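## Task

On the top of the two-door cabinet beside arm1, complete a stack of three items, each resting on one of its long faces, roughly centred over the item beneath it, and with nothing overhanging the cabinet top. Bottom to top: the wooden block with three small holes, the short square-section timber piece, the long cardboard box. Every other object must finish resting directly on the same piece of furniture it starts on. The attempt fails if any object from a top lies on the floor without a gripper holding it, or if any object ever goes inside or beneath furniture, even while held. The stack must stand without any robot supporting it. Finish by opening the grippers and moving the arms away.

## Robot and tools

Robots: three identical i2rt Big YAM arms named arm1, arm2 and arm3. Each has six revolute joints, a two-finger gripper and a wrist camera. With joints 1 and 6 at zero and the hand level and facing forward, the wrist camera rides on top of the hand and looks toward the fingertips. Reach is about 1.0 m measured from the joint-1 axis. Joints move at different speeds, so the hand can sweep a wide arc between postures. Fixed cameras room_a and room_b view the room; wrist cameras are arm1_cam_wrist, arm2_cam_wrist, arm3_cam_wrist. A loose object may occasionally be nudged by an outside disturbance.

Frame: one shared scene frame, origin on the floor, +z up. The hand point is midway between the fingertips; the hand z axis runs along the fingers, and the fingers open and close along its y axis. Hand poses are based on each foot's true pose, which is never printed.

execute_actions(actions, cameras): actions is a list holding exactly one action, or empty (empty just returns state and pictures). An action is an object keyed by robot name; each robot entry has a single key "joints", a map from joint name to an absolute target (not an offset). Names, units, ranges and done-tolerances: joint1_rad -2.879 to 2.879, ±0.045 (rotates the arm around its foot, positive counter-clockwise seen from above, zero extends toward where the foot faces); joint2_rad 0 to 3.141, ±0.14 (shoulder; zero has the upper arm pointing back and roughly level, increasing lifts it up then forward); joint3_rad 0 to 3.019, ±0.09 (elbow; zero folds the forearm onto the upper arm, increasing opens it); joint4_rad -1.692 to 1.57, ±0.055 (hand pitch, positive tips fingers up); joint5_rad -1.57 to 1.57, ±0.03 (sideways hand swing, positive toward the arm's right); joint6_rad -2.094 to 2.094, ±0.035 (hand roll, positive clockwise viewed from behind the hand); gripper_m 0 to 0.093 m, ±0.003 (fingertip gap; grip force caps near 50 to 62 N per pad, lower on some units). Any subset of joints and arms may be given; all named motions begin together and may finish at different moments. Example: {"arm1": {"joints": {"gripper_m": 0.05}}, "arm2": {"joints": {"joint1_rad": 0.3}}}. Omitted joints or arms may still be driving toward an earlier target without joint_status showing it. An unknown key or out-of-range number rejects the whole call and nothing moves. cameras is a list from arm1_cam_wrist, arm2_cam_wrist, arm3_cam_wrist, room_a, room_b, all; omitted, null or ["all"] gives every camera, [] gives none. The pictures line lists the returned images in order.

wait(seconds): 0 to 10; sends nothing new, the scene keeps running, and it returns state and images like an empty action.

zoom_image(camera, region): enlarges part of that camera's most recent full image; region is [x0, y0, x1, y1] in pixels from the top-left, no larger than 504 by 504. Wrist images are 504x504 fisheye; room_a and room_b are 896x504.

finished_scene(scene): pass the current scene number; ends it for good once the robot has held the last command, reports success, and gives the next task. Replying with no tool call ends everything remaining.

Result lines: joint_positions reports each joint. joint_status tells how each commanded motion ended. off_target: stopped short and may keep pushing. contact_stop or time_out: the old target is dropped and the joint holds where it stopped, except that after time_out a joint may keep a target (at most 0.375, 0.375, 0.113, 0.225, 0.075, 0.3 rad away for joints 1 to 6) and continue pressing, moving there if freed; on_its_own lists such joints, and its "held at" value is the target, not the actual position. To relieve the push, command the reported position. not_followed, often with "joint command not followed" and a cause line, means a self- and arm-collision check blocked that arm's joint targets (the gripper part still runs); the arm may retry those targets with later actions until valid targets are sent or the path clears. Empty calls never show this line. Targets very close to the current position may produce no motion. A loaded joint sags. Joint torques are listed per arm joint in joint_positions order; they include friction, per-unit offset and scale, and noise, and are nonzero even in free air.

If any call reports a stop, later execute_actions, wait and finished_scene calls in that same reply are skipped. The robot keeps the last command while you think.

Avoid: arms pressing hard on each other (fails the run) or striking each other; the collision check may react late and ignores fingers, gripper housings and wrist cameras, and no state line reports arm contact. Arms do not stop on contact and can push very hard. Sustained pushing or holding heats motors: MOTOR HOT warns from 85 °C; at 100 °C the arm and gripper go limp, drop, and an OVER-TEMPERATURE FAULT appears, with limit_stop_at_motor_heat in joint_status for unreached keys; resend those targets. Avoid dropping, slipping, slamming objects, knocking things to the floor, or moving anything into or under furniture.

Each tool is called as a command line: name --argument value for each argument, lists and objects as JSON in quotes; but a table of rows of numbers goes row by row, as --pt "numbers of a row", without its own name.

## Session

execute_actions --actions '[]'

Scene clock: 0.00 s.
Joint torques (N m, as the arm reports them, + toward a larger angle): no reading
arm1.joint_positions: joint1_rad=-0.025 joint2_rad=+0.347 joint3_rad=+1.568 joint4_rad=-1.454 joint5_rad=-0.083 joint6_rad=+0.144 gripper_m=+0.095
arm1.joint_status: not commanded
arm1.hand: x=-1.1158 y=+0.3008 z=+1.4229 quat_wxyz=(-0.383, -0.683, -0.378, +0.493) (m; scene frame)
arm2.joint_positions: joint1_rad=+0.654 joint2_rad=+0.428 joint3_rad=+1.646 joint4_rad=-1.382 joint5_rad=+0.089 joint6_rad=-0.119 gripper_m=+0.094
arm2.joint_status: not commanded
arm2.hand: x=-0.0442 y=-0.1783 z=+1.5538 quat_wxyz=(-0.392, +0.663, -0.368, -0.521) (m; scene frame)
arm3.joint_positions: joint1_rad=+0.053 joint2_rad=+0.582 joint3_rad=+1.689 joint4_rad=-1.390 joint5_rad=+0.091 joint6_rad=+0.329 gripper_m=+0.095
arm3.joint_status: not commanded
arm3.hand: x=+1.1100 y=+0.0410 z=+1.4766 quat_wxyz=(-0.338, +0.502, -0.622, -0.496) (m; scene frame)
pictures: arm1_cam_wrist, arm2_cam_wrist, arm3_cam_wrist, room_a, room_b
Images, in order (width x height): arm1_cam_wrist 504x504, arm2_cam_wrist 504x504, arm3_cam_wrist 504x504, room_a 896x504, room_b 896x504.

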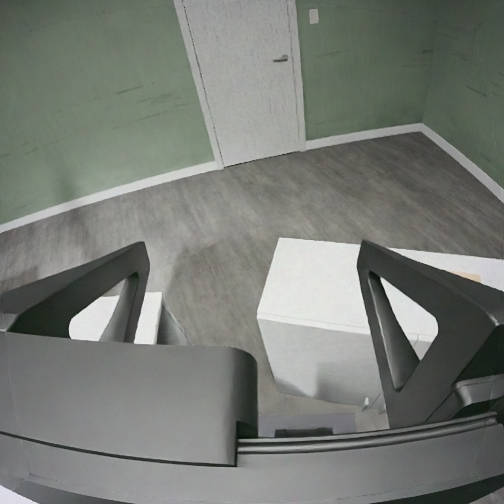

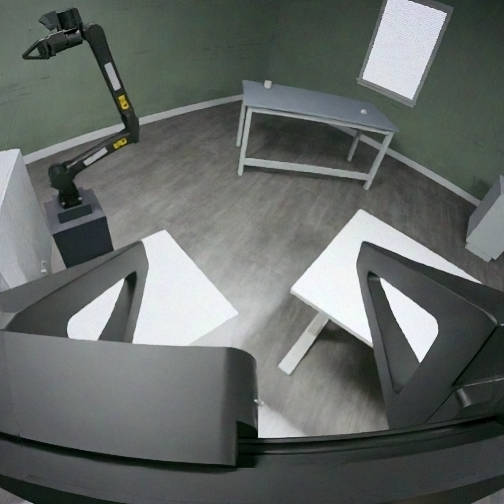

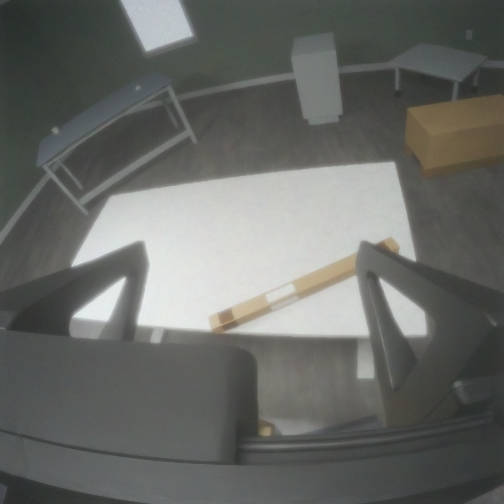

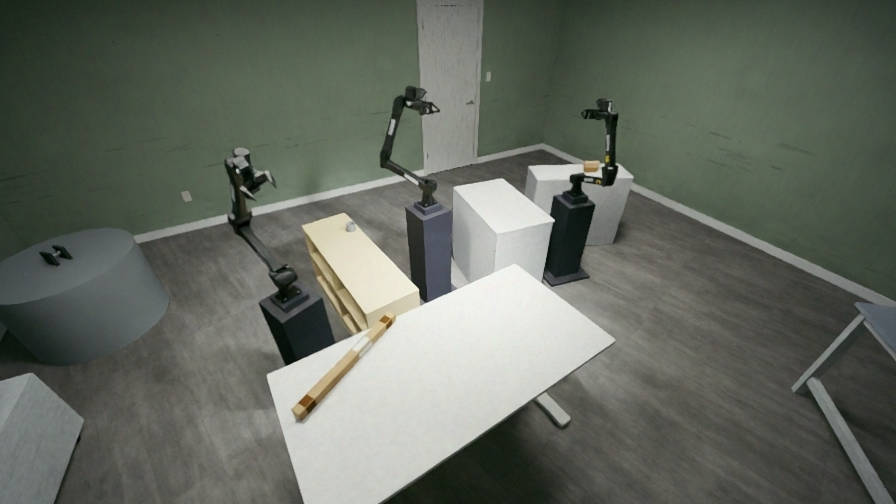

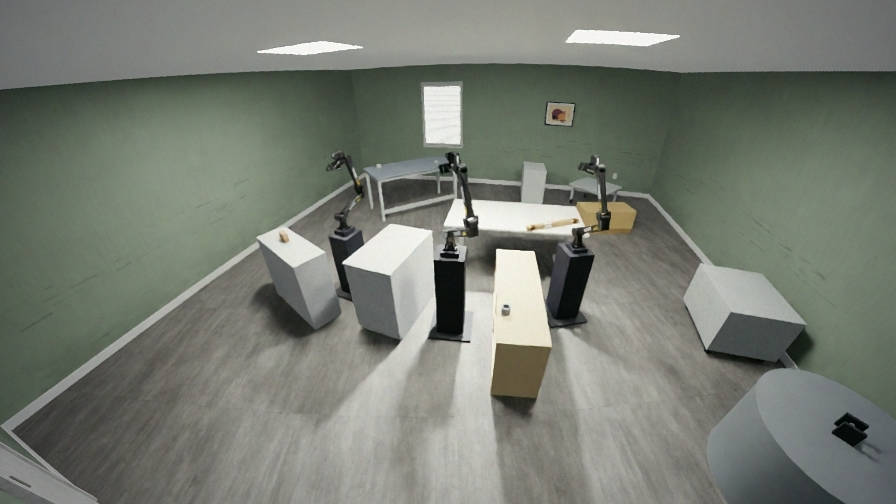

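zoom_image --camera "room_b" --region '[230, 140, 680, 410]'

zoom_image --camera "room_a" --region '[440, 80, 700, 300]'

zoom_image --camera "room_a" --region '[200, 130, 640, 450]'

Region (230, 140, 680, 410) of room_b's 896x504 image, scaled by 1.120, with more detail than that image has; it fills the top 302 rows of this view, and the rest is white.

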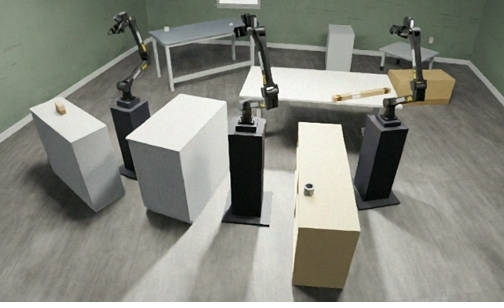

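Region (440, 80, 700, 300) of room_a's 896x504 image, scaled by 1.938, with more detail than that image has; it fills the top 426 rows of this view, and the rest is white.

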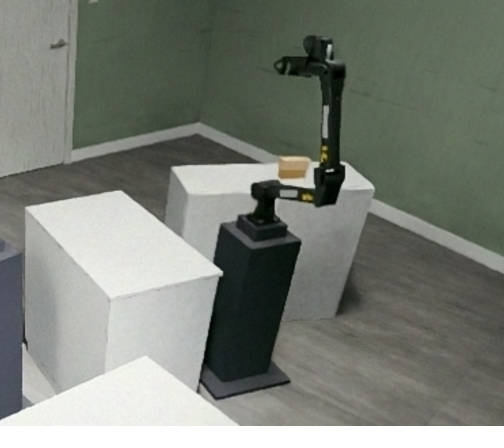

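Region (200, 130, 640, 450) of room_a's 896x504 image, scaled by 1.145, with more detail than that image has; it fills the top 367 rows of this view, and the rest is white.

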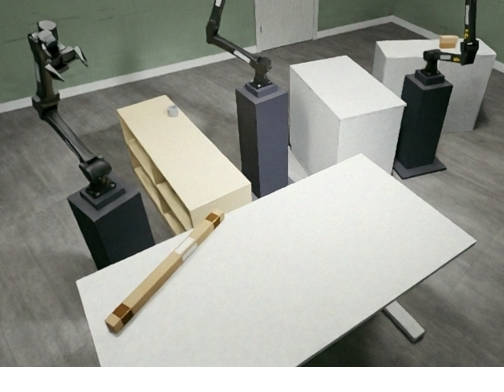

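zoom_image --camera "room_b" --region '[250, 210, 350, 290]'

zoom_image --camera "room_a" --region '[540, 140, 660, 220]'

zoom_image --camera "room_b" --region '[340, 130, 660, 260]'

Region (250, 210, 350, 290) of room_b's 896x504 image, scaled by 5.040, with more detail than that image has; it fills the top 403 rows of this view, and the rest is white.

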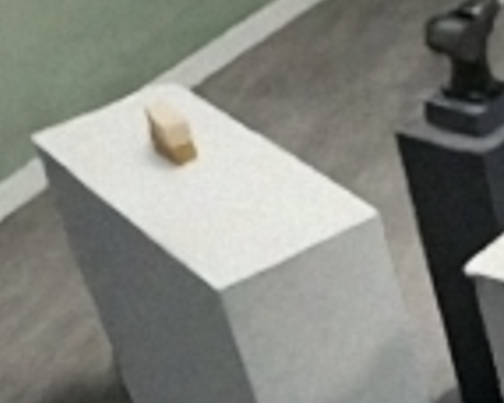

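Region (540, 140, 660, 220) of room_a's 896x504 image, scaled by 4.200, with more detail than that image has.

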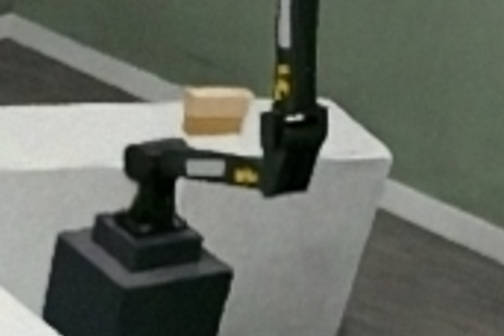

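Region (340, 130, 660, 260) of room_b's 896x504 image, scaled by 1.575, with more detail than that image has; it fills the top 205 rows of this view, and the rest is white.

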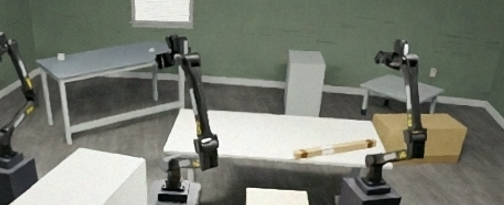

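zoom_image --camera "arm3_cam_wrist" --region '[200, 360, 400, 480]'

zoom_image --camera "arm1_cam_wrist" --region '[250, 200, 504, 440]'

zoom_image --camera "arm3_cam_wrist" --region '[40, 140, 460, 360]'

Region (200, 360, 400, 480) of arm3_cam_wrist's 504x504 image, scaled by 2.520, with more detail than that image has; it fills the top 302 rows of this view, and the rest is white.

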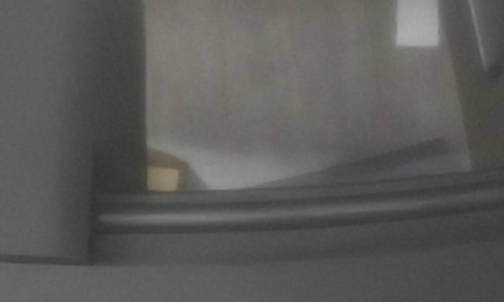

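Region (250, 200, 504, 440) of arm1_cam_wrist's 504x504 image, scaled by 1.984, with more detail than that image has.

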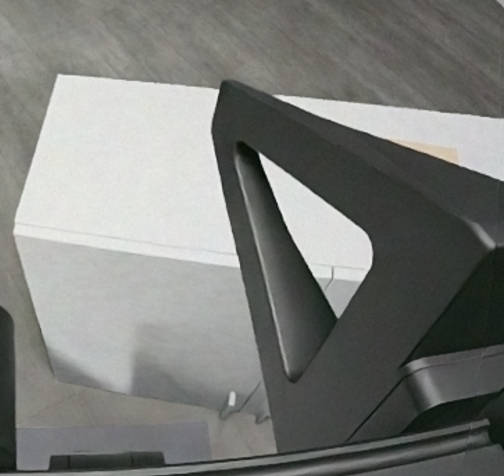

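Region (40, 140, 460, 360) of arm3_cam_wrist's 504x504 image, scaled by 1.200, with more detail than that image has; it fills the top 264 rows of this view, and the rest is white.

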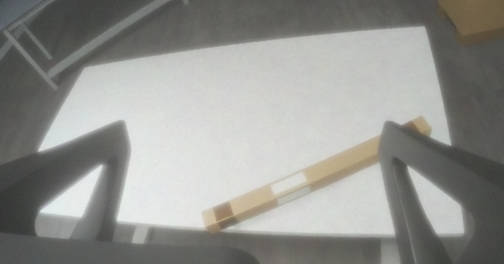

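execute_actions --actions '[{"arm1":{"joints":{"joint1_rad":-0.5}},"arm2":{"joints":{"joint1_rad":0.1}},"arm3":{"joints":{"joint1_rad":0.55}}}]'

Scene clock: 4.67 s.
Joint torques (N m, as the arm reports them, + toward a larger angle): arm1=[-0.69 10.09  5.8   2.73 -0.1  -0.1 ] | arm2=[-2.25  7.39  5.03  2.36  0.06 -0.04] | arm3=[-0.18  5.1   7.61  2.07  0.03 -0.05]
arm1.joint_positions: joint1_rad=-0.495 joint2_rad=+0.347 joint3_rad=+1.568 joint4_rad=-1.454 joint5_rad=-0.083 joint6_rad=+0.144 gripper_m=+0.095
arm1.joint_status: all done
arm1.hand: x=-1.1404 y=+0.3140 z=+1.4231 quat_wxyz=(-0.260, -0.752, -0.207, +0.569) (m; scene frame)
arm2.joint_positions: joint1_rad=+0.106 joint2_rad=+0.428 joint3_rad=+1.646 joint4_rad=-1.382 joint5_rad=+0.089 joint6_rad=-0.119 gripper_m=+0.094
arm2.joint_status: all done
arm2.hand: x=-0.0002 y=-0.1765 z=+1.5538 quat_wxyz=(-0.517, +0.537, -0.535, -0.398) (m; scene frame)
arm3.joint_positions: joint1_rad=+0.543 joint2_rad=+0.582 joint3_rad=+1.689 joint4_rad=-1.390 joint5_rad=+0.091 joint6_rad=+0.329 gripper_m=+0.095
arm3.joint_status: all done
arm3.hand: x=+1.0410 y=+0.0184 z=+1.4760 quat_wxyz=(-0.207, +0.639, -0.483, -0.562) (m; scene frame)
pictures: arm1_cam_wrist, arm2_cam_wrist, arm3_cam_wrist, room_a, room_b
Images, in order (width x height): arm1_cam_wrist 504x504, arm2_cam_wrist 504x504, arm3_cam_wrist 504x504, room_a 896x504, room_b 896x504.

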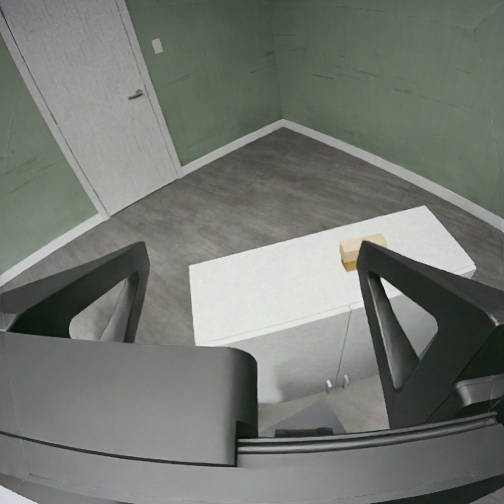

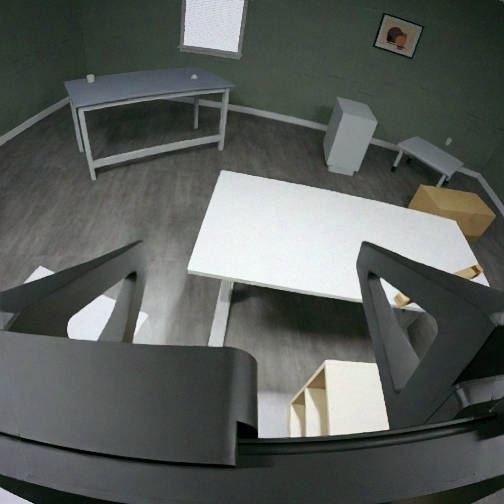

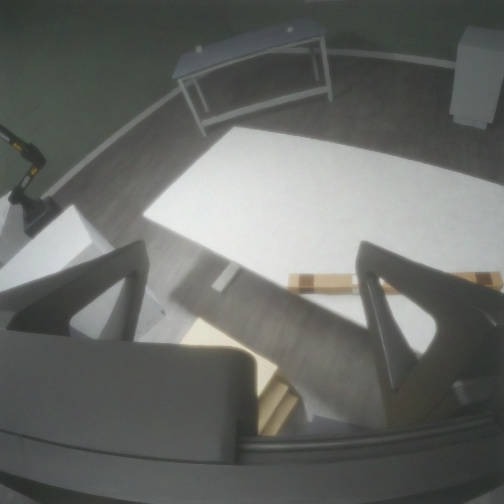

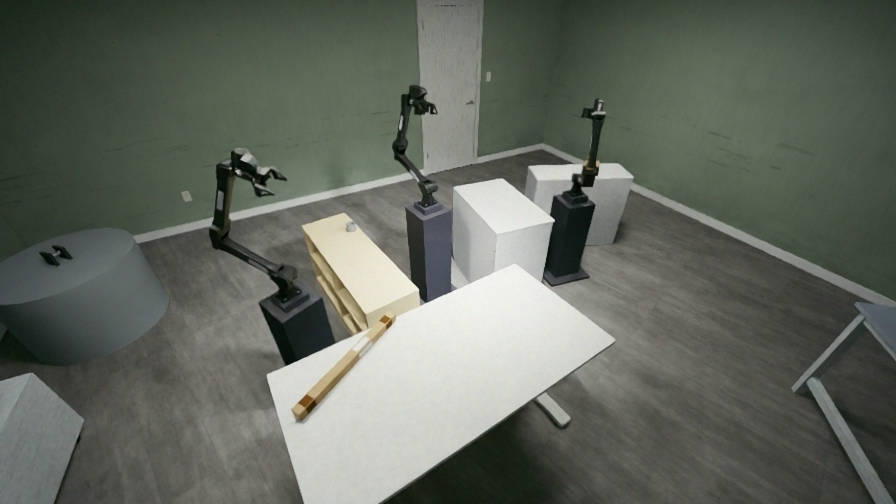

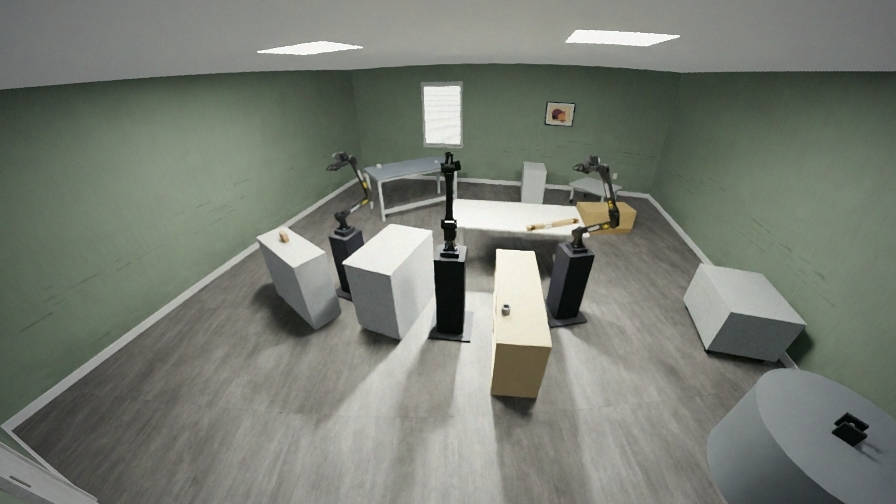

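zoom_image --camera "arm1_cam_wrist" --region '[300, 200, 440, 300]'

zoom_image --camera "arm2_cam_wrist" --region '[40, 40, 504, 320]'

Region (300, 200, 440, 300) of arm1_cam_wrist's 504x504 image, scaled by 3.600, with more detail than that image has; it fills the top 360 rows of this view, and the rest is white.

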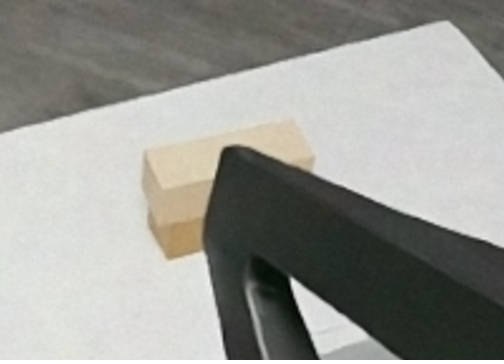

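Region (40, 40, 504, 320) of arm2_cam_wrist's 504x504 image, scaled by 1.086, with more detail than that image has; it fills the top 304 rows of this view, and the rest is white.

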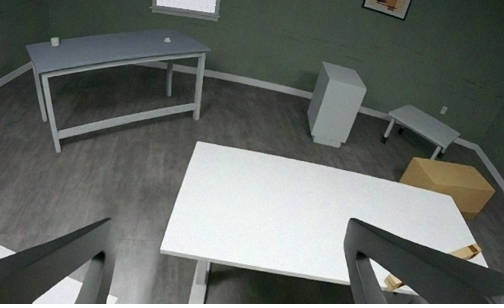

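execute_actions --actions '[{"arm1":{"joints":{"joint4_rad":-1.0}},"arm2":{"joints":{"joint3_rad":1.25}},"arm3":{"joints":{"joint2_rad":1.0,"joint1_rad":0.1}}}]' --cameras '["arm2_cam_wrist","arm3_cam_wrist"]'

Scene clock: 8.33 s.
Joint torques (N m, as the arm reports them, + toward a larger angle): arm1=[-0.71 10.28  5.64  3.05 -0.08 -0.09] | arm2=[-2.58  3.03  6.29  2.21  0.11 -0.05] | arm3=[-1.07 -3.23 11.53  1.77  0.07 -0.04]
arm1.joint_positions: joint1_rad=-0.495 joint2_rad=+0.347 joint3_rad=+1.568 joint4_rad=-1.017 joint5_rad=-0.083 joint6_rad=+0.144 gripper_m=+0.095
arm1.joint_status: all done
arm1.hand: x=-1.1405 y=+0.3137 z=+1.5293 quat_wxyz=(-0.311, -0.601, -0.177, +0.714) (m; scene frame)
arm2.joint_positions: joint1_rad=+0.106 joint2_rad=+0.433 joint3_rad=+1.256 joint4_rad=-1.382 joint5_rad=+0.089 joint6_rad=-0.119 gripper_m=+0.094
arm2.joint_status: all done
arm2.hand: x=+0.0031 y=-0.0799 z=+1.3885 quat_wxyz=(-0.397, +0.625, -0.606, -0.289) (m; scene frame)
arm3.joint_positions: joint1_rad=+0.105 joint2_rad=+0.992 joint3_rad=+1.679 joint4_rad=-1.390 joint5_rad=+0.090 joint6_rad=+0.329 gripper_m=+0.095
arm3.joint_status: all done
arm3.hand: x=+1.0567 y=+0.2398 z=+1.3756 quat_wxyz=(-0.243, +0.596, -0.684, -0.344) (m; scene frame)
pictures: arm2_cam_wrist, arm3_cam_wrist
Images, in order (width x height): arm2_cam_wrist 504x504, arm3_cam_wrist 504x504.

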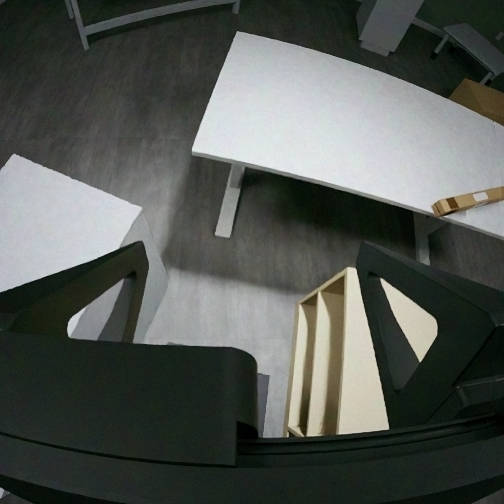

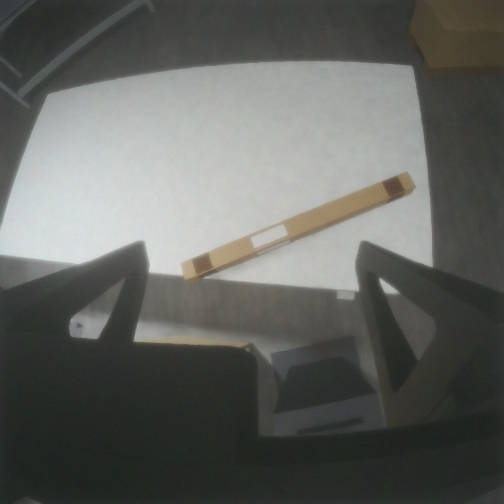

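execute_actions --actions '[{"arm1":{"joints":{"joint1_rad":-0.82,"joint2_rad":0.894,"joint3_rad":1.371,"joint4_rad":-1.091,"joint5_rad":0,"joint6_rad":0}},"arm2":{"joints":{"joint1_rad":-1.339,"joint2_rad":1.209,"joint3_rad":1.397,"joint4_rad":-1.252,"joint5_rad":0,"joint6_rad":0}},"arm3":{"joints":{"joint1_rad":-0.084,"joint2_rad":2.0,"joint3_rad":1.847,"joint4_rad":-1.418,"joint5_rad":0,"joint6_rad":1.33}}}]'

Scene clock: 18.80 s.
Joint torques (N m, as the arm reports them, + toward a larger angle): arm1=[-0.8  -1.54 11.41  2.1   0.08 -0.23] | arm2=[ -1.56 -10.41   9.32   1.56   0.05   0.08] | arm3=[ -1.04 -21.15  11.96  -0.56   0.03   0.13]
arm1.joint_positions: joint1_rad=-0.814 joint2_rad=+0.888 joint3_rad=+1.350 joint4_rad=-1.088 joint5_rad=-0.003 joint6_rad=+0.017 gripper_m=+0.095
arm1.joint_status: all done
arm1.hand: x=-1.4628 y=+0.2486 z=+1.2949 quat_wxyz=(-0.074, -0.879, -0.123, +0.454) (m; scene frame)
arm2.joint_positions: joint1_rad=-1.339 joint2_rad=+1.223 joint3_rad=+1.382 joint4_rad=-1.260 joint5_rad=+0.000 joint6_rad=-0.013 gripper_m=+0.094
arm2.joint_status: all done
arm2.hand: x=+0.4239 y=-0.2122 z=+1.2360 quat_wxyz=(-0.232, +0.047, -0.971, -0.016) (m; scene frame)
arm3.joint_positions: joint1_rad=-0.082 joint2_rad=+2.010 joint3_rad=+1.824 joint4_rad=-1.402 joint5_rad=+0.002 joint6_rad=+1.318 gripper_m=+0.095
arm3.joint_status: all done
arm3.hand: x=+1.1009 y=+0.5060 z=+0.9352 quat_wxyz=(-0.005, +0.147, -0.989, +0.010) (m; scene frame)
pictures: arm1_cam_wrist, arm2_cam_wrist, arm3_cam_wrist, room_a, room_b
Images, in order (width x height): arm1_cam_wrist 504x504, arm2_cam_wrist 504x504, arm3_cam_wrist 504x504, room_a 896x504, room_b 896x504.

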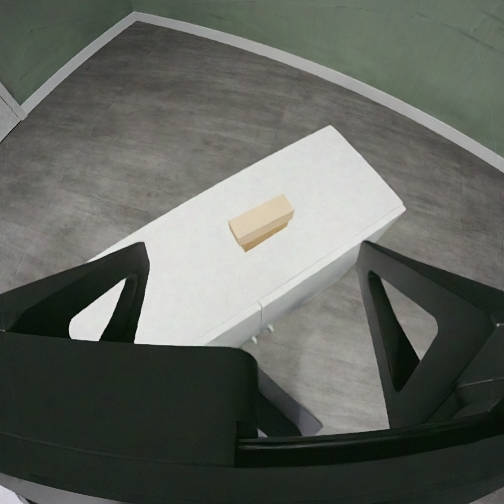

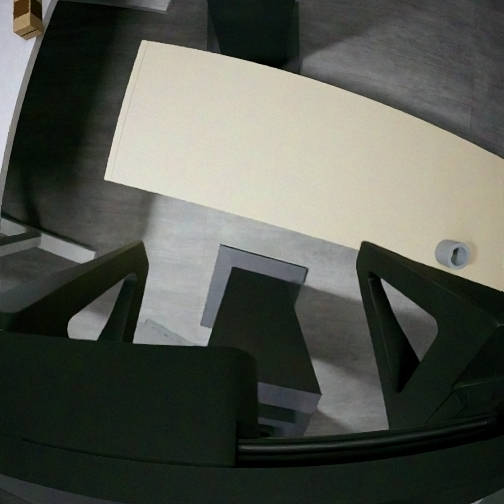

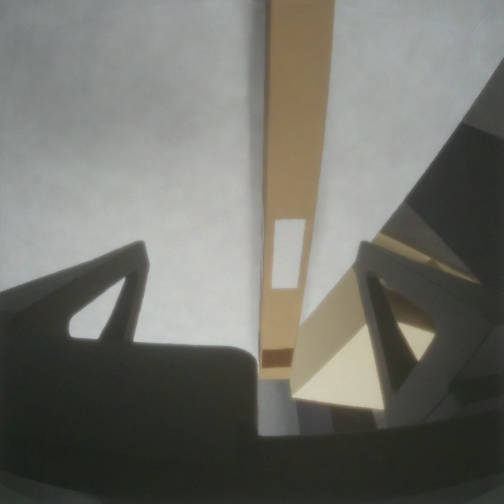

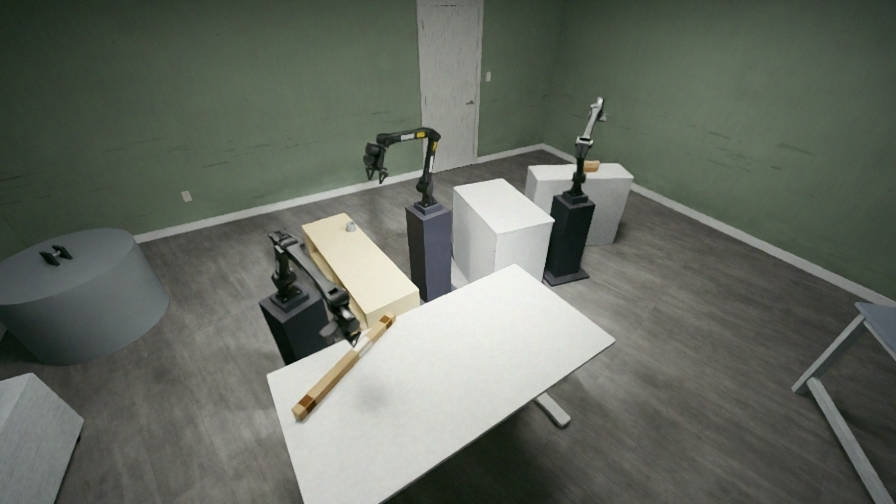

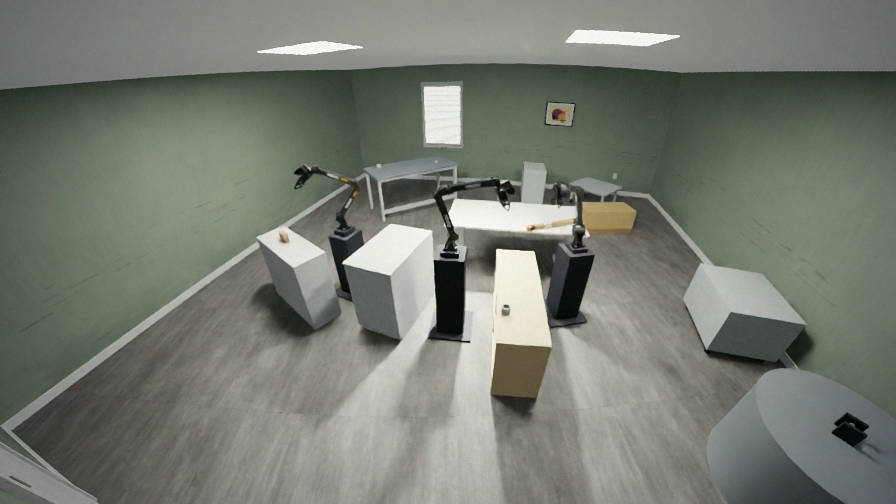

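zoom_image --camera "arm1_cam_wrist" --region '[200, 170, 330, 270]'

zoom_image --camera "room_a" --region '[560, 150, 630, 190]'

zoom_image --camera "arm3_cam_wrist" --region '[200, 200, 400, 400]'

Region (200, 170, 330, 270) of arm1_cam_wrist's 504x504 image, scaled by 3.877, with more detail than that image has; it fills the top 388 rows of this view, and the rest is white.

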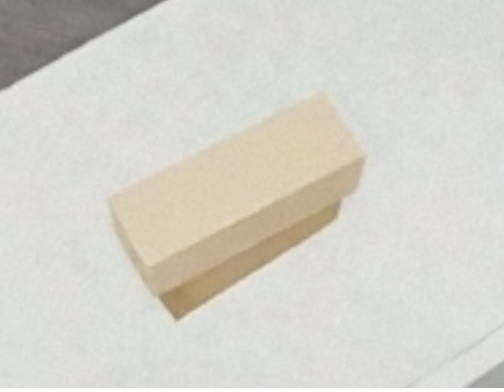

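Region (560, 150, 630, 190) of room_a's 896x504 image, scaled by 7.200, with more detail than that image has; it fills the top 288 rows of this view, and the rest is white.

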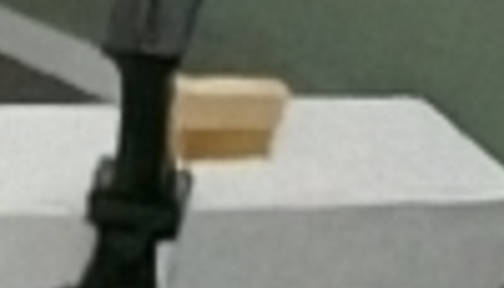

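Region (200, 200, 400, 400) of arm3_cam_wrist's 504x504 image, scaled by 2.520, with more detail than that image has.

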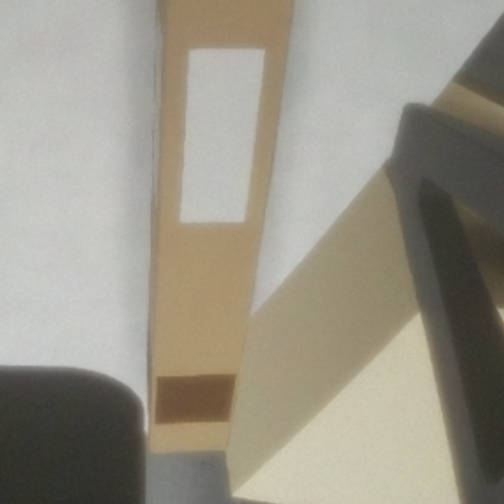

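zoom_image --camera "arm2_cam_wrist" --region '[0, 0, 504, 440]'

Region (0, 0, 504, 440) of arm2_cam_wrist's 504x504 image, scaled by 1.000; it fills the top 440 rows of this view, and the rest is white.

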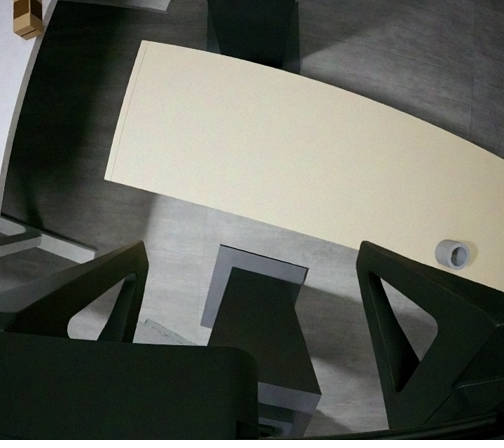

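execute_actions --actions '[{"arm1":{"joints":{"joint1_rad":-0.749,"joint2_rad":1.4,"joint3_rad":1.955,"joint4_rad":-1.315}},"arm3":{"joints":{"joint2_rad":1.955,"joint3_rad":1.56,"joint4_rad":-1.165}}}]' --cameras '["arm3_cam_wrist","room_a"]'

Scene clock: 35.77 s.
Joint torques (N m, as the arm reports them, + toward a larger angle): arm1=[ -0.05 -10.78  14.04   1.72   0.03  -0.22] | arm2=[ -1.82 -10.2    9.32   1.68   0.06   0.08] | arm3=[ -1.03 -16.59   9.83   0.86   0.03   0.12]
arm1.joint_positions: joint1_rad=-0.753 joint2_rad=+1.407 joint3_rad=+1.901 joint4_rad=-1.309 joint5_rad=-0.002 joint6_rad=+0.016 gripper_m=+0.095
arm1.joint_status: all done
arm1.hand: x=-1.6007 y=+0.1731 z=+1.3215 quat_wxyz=(-0.071, -0.914, -0.156, +0.368) (m; scene frame)
arm2.joint_positions: joint1_rad=-1.339 joint2_rad=+1.223 joint3_rad=+1.382 joint4_rad=-1.260 joint5_rad=+0.000 joint6_rad=-0.013 gripper_m=+0.094
arm2.joint_status: not commanded
arm2.hand: x=+0.4239 y=-0.2122 z=+1.2360 quat_wxyz=(-0.232, +0.047, -0.971, -0.016) (m; scene frame)
arm3.joint_positions: joint1_rad=-0.082 joint2_rad=+1.942 joint3_rad=+1.553 joint4_rad=-1.183 joint5_rad=+0.002 joint6_rad=+1.319 gripper_m=+0.095
arm3.joint_status: all done
arm3.hand: x=+1.1031 y=+0.4662 z=+0.8758 quat_wxyz=(-0.006, +0.146, -0.989, +0.002) (m; scene frame)
pictures: arm3_cam_wrist, room_a
Images, in order (width x height): arm3_cam_wrist 504x504, room_a 896x504.

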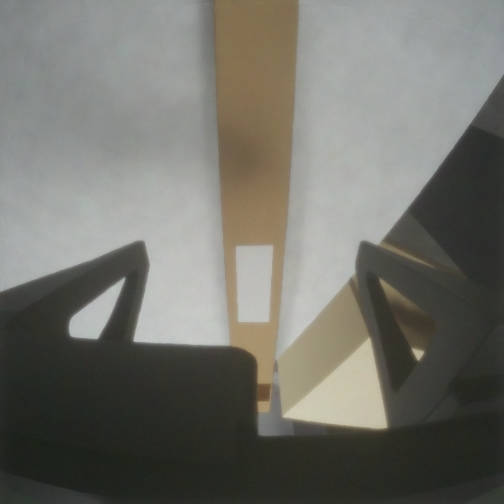

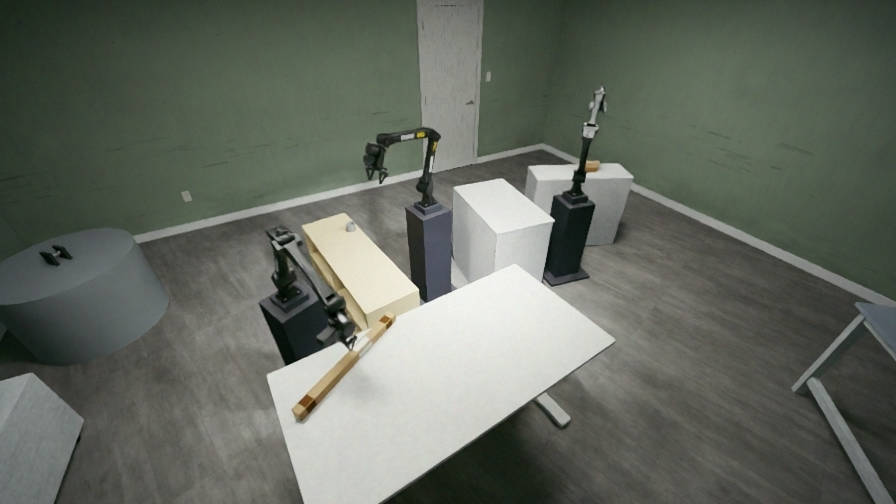

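execute_actions --actions '[{"arm1":{"joints":{"joint2_rad":2.03,"joint3_rad":1.99,"joint4_rad":-1.315}},"arm3":{"joints":{"joint2_rad":2.065,"joint3_rad":1.465,"joint4_rad":-0.94}}}]' --cameras '["arm1_cam_wrist","arm3_cam_wrist","room_a"]'

Scene clock: 39.37 s.
Joint torques (N m, as the arm reports them, + toward a larger angle): arm1=[ -0.02 -19.76  12.07   0.9    0.04  -0.22] | arm2=[ -1.49 -10.48   9.32   1.58   0.04   0.06] | arm3=[ -1.05 -19.62   9.25   0.82   0.03   0.12]
arm1.joint_positions: joint1_rad=-0.753 joint2_rad=+2.030 joint3_rad=+1.963 joint4_rad=-1.312 joint5_rad=-0.002 joint6_rad=+0.016 gripper_m=+0.095
arm1.joint_status: all done
arm1.hand: x=-1.7421 y=+0.1200 z=+0.9789 quat_wxyz=(-0.021, -0.980, -0.168, +0.100) (m; scene frame)
arm2.joint_positions: joint1_rad=-1.339 joint2_rad=+1.223 joint3_rad=+1.382 joint4_rad=-1.260 joint5_rad=+0.000 joint6_rad=-0.013 gripper_m=+0.094
arm2.joint_status: not commanded
arm2.hand: x=+0.4239 y=-0.2122 z=+1.2360 quat_wxyz=(-0.232, +0.047, -0.971, -0.016) (m; scene frame)
arm3.joint_positions: joint1_rad=-0.082 joint2_rad=+2.069 joint3_rad=+1.454 joint4_rad=-0.958 joint5_rad=+0.002 joint6_rad=+1.319 gripper_m=+0.095
arm3.joint_status: all done
arm3.hand: x=+1.1042 y=+0.4646 z=+0.7722 quat_wxyz=(-0.006, +0.146, -0.989, +0.002) (m; scene frame)
pictures: arm1_cam_wrist, arm3_cam_wrist, room_a
Images, in order (width x height): arm1_cam_wrist 504x504, arm3_cam_wrist 504x504, room_a 896x504.

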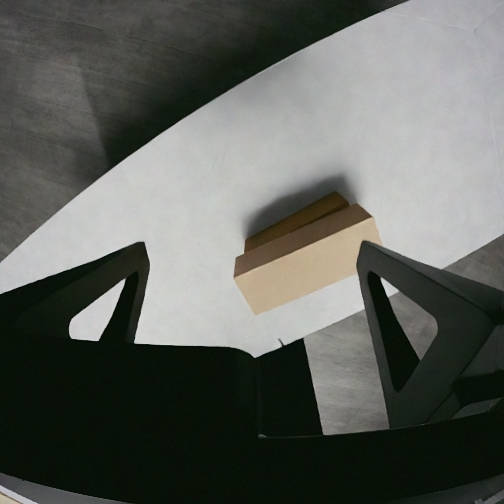

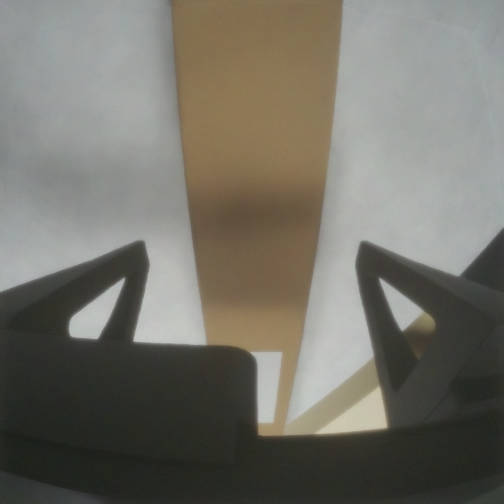

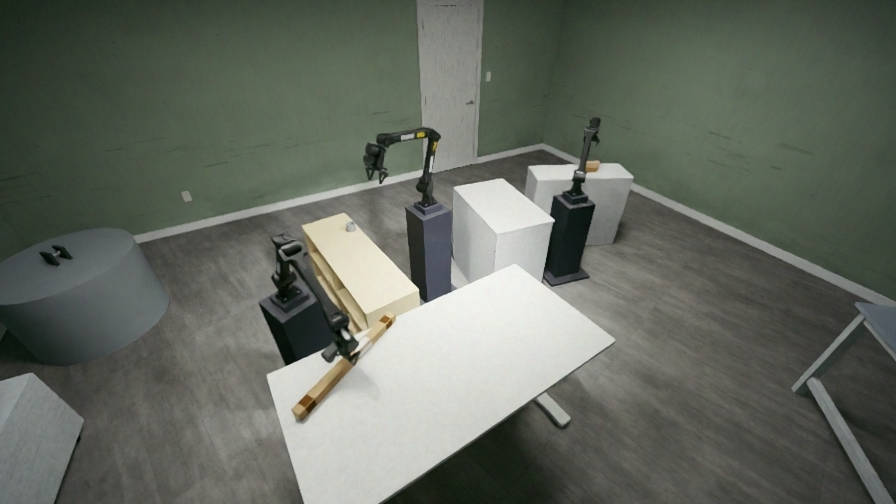

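zoom_image --camera "arm1_cam_wrist" --region '[210, 160, 410, 330]'

Region (210, 160, 410, 330) of arm1_cam_wrist's 504x504 image, scaled by 2.520, with more detail than that image has; it fills the top 428 rows of this view, and the rest is white.

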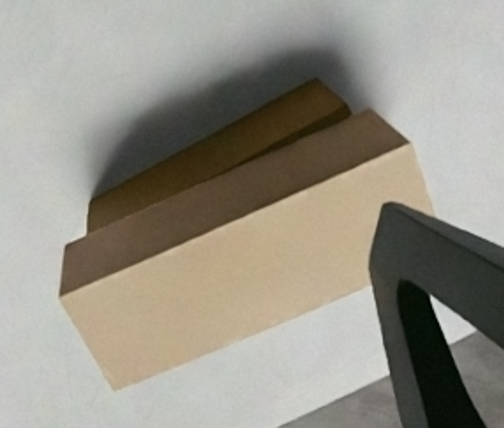

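execute_actions --actions '[{"arm1":{"joints":{"joint2_rad":1.2,"joint1_rad":1.57}},"arm2":{"joints":{"joint2_rad":0.8}},"arm3":{"joints":{"joint2_rad":2.096,"joint3_rad":1.446,"joint4_rad":-0.888}}}]' --cameras '["arm1_cam_wrist","arm3_cam_wrist","room_a"]'

Scene clock: 45.23 s.
Joint torques (N m, as the arm reports them, + toward a larger angle): arm1=[-0.17 -5.77  8.96  2.09  0.01 -0.19] | arm2=[-1.67 -1.88  8.9   2.19  0.04  0.06] | arm3=[ -1.03 -16.71   7.91   0.95   0.03   0.11]
arm1.joint_positions: joint1_rad=+1.567 joint2_rad=+1.204 joint3_rad=+1.979 joint4_rad=-1.311 joint5_rad=-0.002 joint6_rad=+0.013 gripper_m=+0.095
arm1.joint_status: all done
arm1.hand: x=-0.7131 y=+0.1637 z=+1.4438 quat_wxyz=(-0.478, -0.204, -0.847, +0.114) (m; scene frame)
arm2.joint_positions: joint1_rad=-1.339 joint2_rad=+0.800 joint3_rad=+1.382 joint4_rad=-1.260 joint5_rad=+0.000 joint6_rad=-0.013 gripper_m=+0.094
arm2.joint_status: all done
arm2.hand: x=+0.2967 y=-0.2257 z=+1.3904 quat_wxyz=(-0.431, +0.042, -0.901, -0.023) (m; scene frame)
arm3.joint_positions: joint1_rad=-0.082 joint2_rad=+2.069 joint3_rad=+1.450 joint4_rad=-0.906 joint5_rad=+0.002 joint6_rad=+1.319 gripper_m=+0.095
arm3.joint_status: all done
arm3.hand: x=+1.1037 y=+0.4751 z=+0.7711 quat_wxyz=(-0.008, +0.146, -0.989, -0.022) (m; scene frame)
pictures: arm1_cam_wrist, arm3_cam_wrist, room_a
Images, in order (width x height): arm1_cam_wrist 504x504, arm3_cam_wrist 504x504, room_a 896x504.

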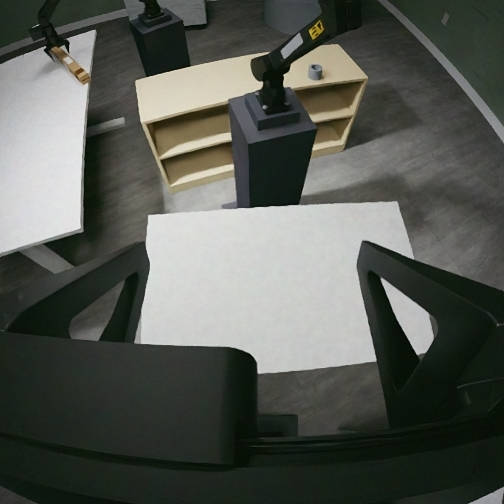

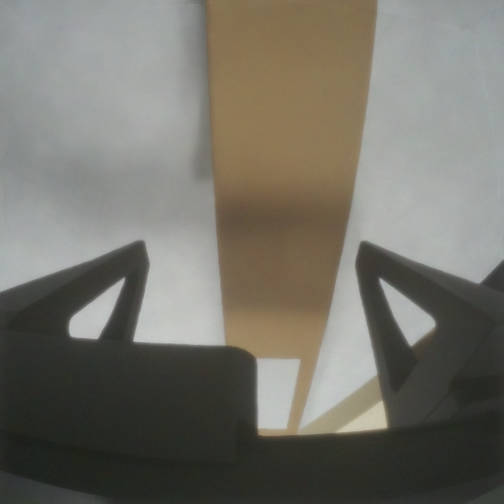

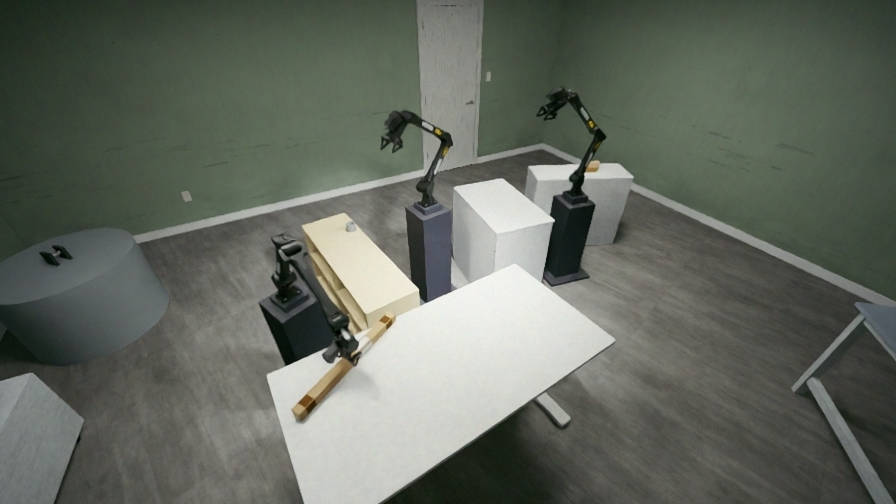

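execute_actions --actions '[{"arm3":{"joints":{"joint2_rad":2.112,"joint3_rad":1.44}},"arm1":{"joints":{"joint3_rad":1.5,"joint4_rad":-1.291}}}]' --cameras '["arm1_cam_wrist","arm3_cam_wrist","room_a"]'

Scene clock: 47.37 s.
Joint torques (N m, as the arm reports them, + toward a larger angle): arm1=[-0.17 -8.72 10.38  2.09  0.02 -0.19] | arm2=[-1.88 -2.09  8.79  2.19  0.08  0.06] | arm3=[ -1.07 -16.47   7.91   0.91   0.03   0.12]
arm1.joint_positions: joint1_rad=+1.567 joint2_rad=+1.211 joint3_rad=+1.493 joint4_rad=-1.299 joint5_rad=-0.002 joint6_rad=+0.013 gripper_m=+0.095
arm1.joint_status: all done
arm1.hand: x=-0.7028 y=+0.1556 z=+1.1997 quat_wxyz=(-0.262, -0.227, -0.936, +0.065) (m; scene frame)
arm2.joint_positions: joint1_rad=-1.339 joint2_rad=+0.800 joint3_rad=+1.382 joint4_rad=-1.260 joint5_rad=+0.000 joint6_rad=-0.013 gripper_m=+0.094
arm2.joint_status: not commanded
arm2.hand: x=+0.2967 y=-0.2257 z=+1.3904 quat_wxyz=(-0.431, +0.042, -0.901, -0.023) (m; scene frame)
arm3.joint_positions: joint1_rad=-0.082 joint2_rad=+2.083 joint3_rad=+1.442 joint4_rad=-0.906 joint5_rad=+0.002 joint6_rad=+1.319 gripper_m=+0.095
arm3.joint_status: all done
arm3.hand: x=+1.1041 y=+0.4691 z=+0.7607 quat_wxyz=(-0.007, +0.146, -0.989, -0.011) (m; scene frame)
pictures: arm1_cam_wrist, arm3_cam_wrist, room_a
Images, in order (width x height): arm1_cam_wrist 504x504, arm3_cam_wrist 504x504, room_a 896x504.

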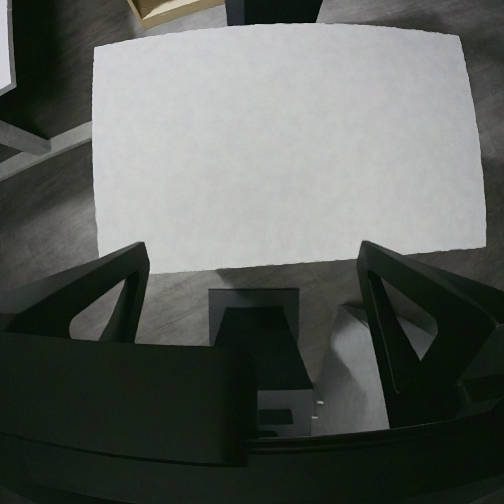

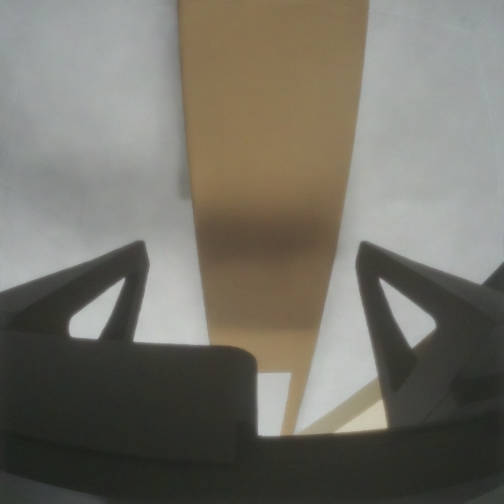

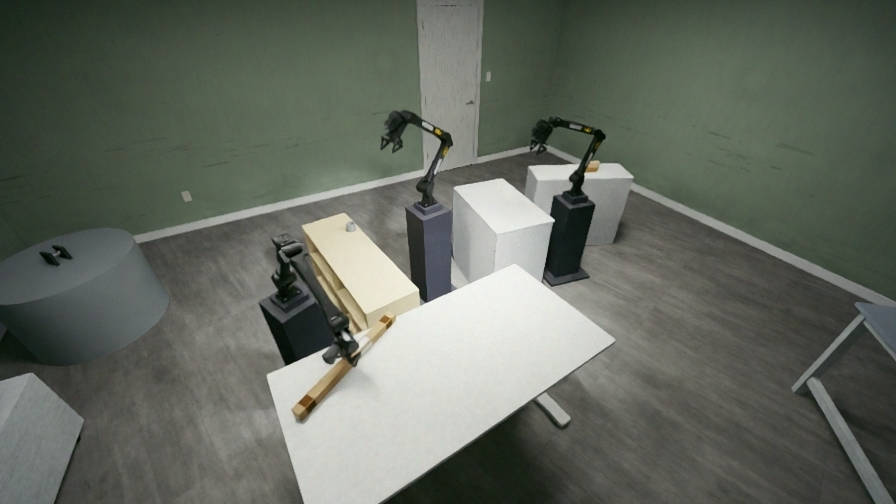

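execute_actions --actions '[{"arm3":{"joints":{"joint2_rad":2.14}}}]' --cameras '["arm3_cam_wrist"]'

zoom_image --camera "arm3_cam_wrist" --region '[100, 150, 420, 350]'

Scene clock: 48.60 s.
Joint torques (N m, as the arm reports them, + toward a larger angle): arm1=[-0.2  -8.5  10.35  2.06  0.01 -0.19] | arm2=[-1.9  -1.83  8.76  2.21  0.05  0.06] | arm3=[ -1.07 -16.56   7.59   0.77   0.03   0.12]
arm1.joint_positions: joint1_rad=+1.567 joint2_rad=+1.211 joint3_rad=+1.493 joint4_rad=-1.299 joint5_rad=-0.002 joint6_rad=+0.013 gripper_m=+0.095
arm1.joint_status: not commanded
arm1.hand: x=-0.7028 y=+0.1556 z=+1.1997 quat_wxyz=(-0.262, -0.227, -0.936, +0.065) (m; scene frame)
arm2.joint_positions: joint1_rad=-1.339 joint2_rad=+0.800 joint3_rad=+1.382 joint4_rad=-1.260 joint5_rad=+0.000 joint6_rad=-0.013 gripper_m=+0.094
arm2.joint_status: not commanded
arm2.hand: x=+0.2967 y=-0.2257 z=+1.3904 quat_wxyz=(-0.431, +0.042, -0.901, -0.023) (m; scene frame)
arm3.joint_positions: joint1_rad=-0.082 joint2_rad=+2.115 joint3_rad=+1.442 joint4_rad=-0.905 joint5_rad=+0.002 joint6_rad=+1.319 gripper_m=+0.095
arm3.joint_status: all done
arm3.hand: x=+1.1045 y=+0.4633 z=+0.7430 quat_wxyz=(-0.005, +0.146, -0.989, +0.005) (m; scene frame)
pictures: arm3_cam_wrist
Images, in order (width x height): arm3_cam_wrist 504x504.

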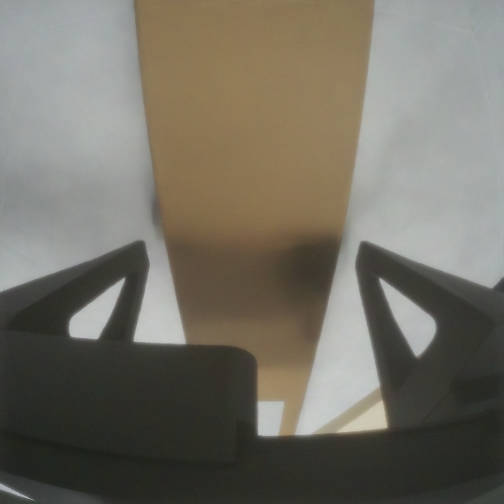

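Region (100, 150, 420, 350) of arm3_cam_wrist's 504x504 image, scaled by 1.575, with more detail than that image has; it fills the top 315 rows of this view, and the rest is white.

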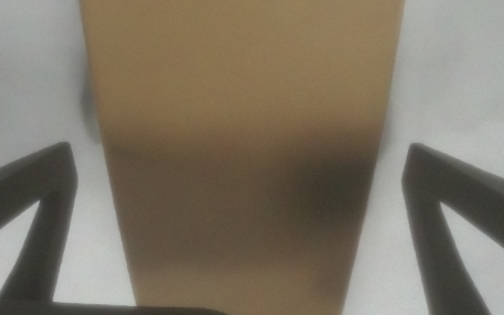

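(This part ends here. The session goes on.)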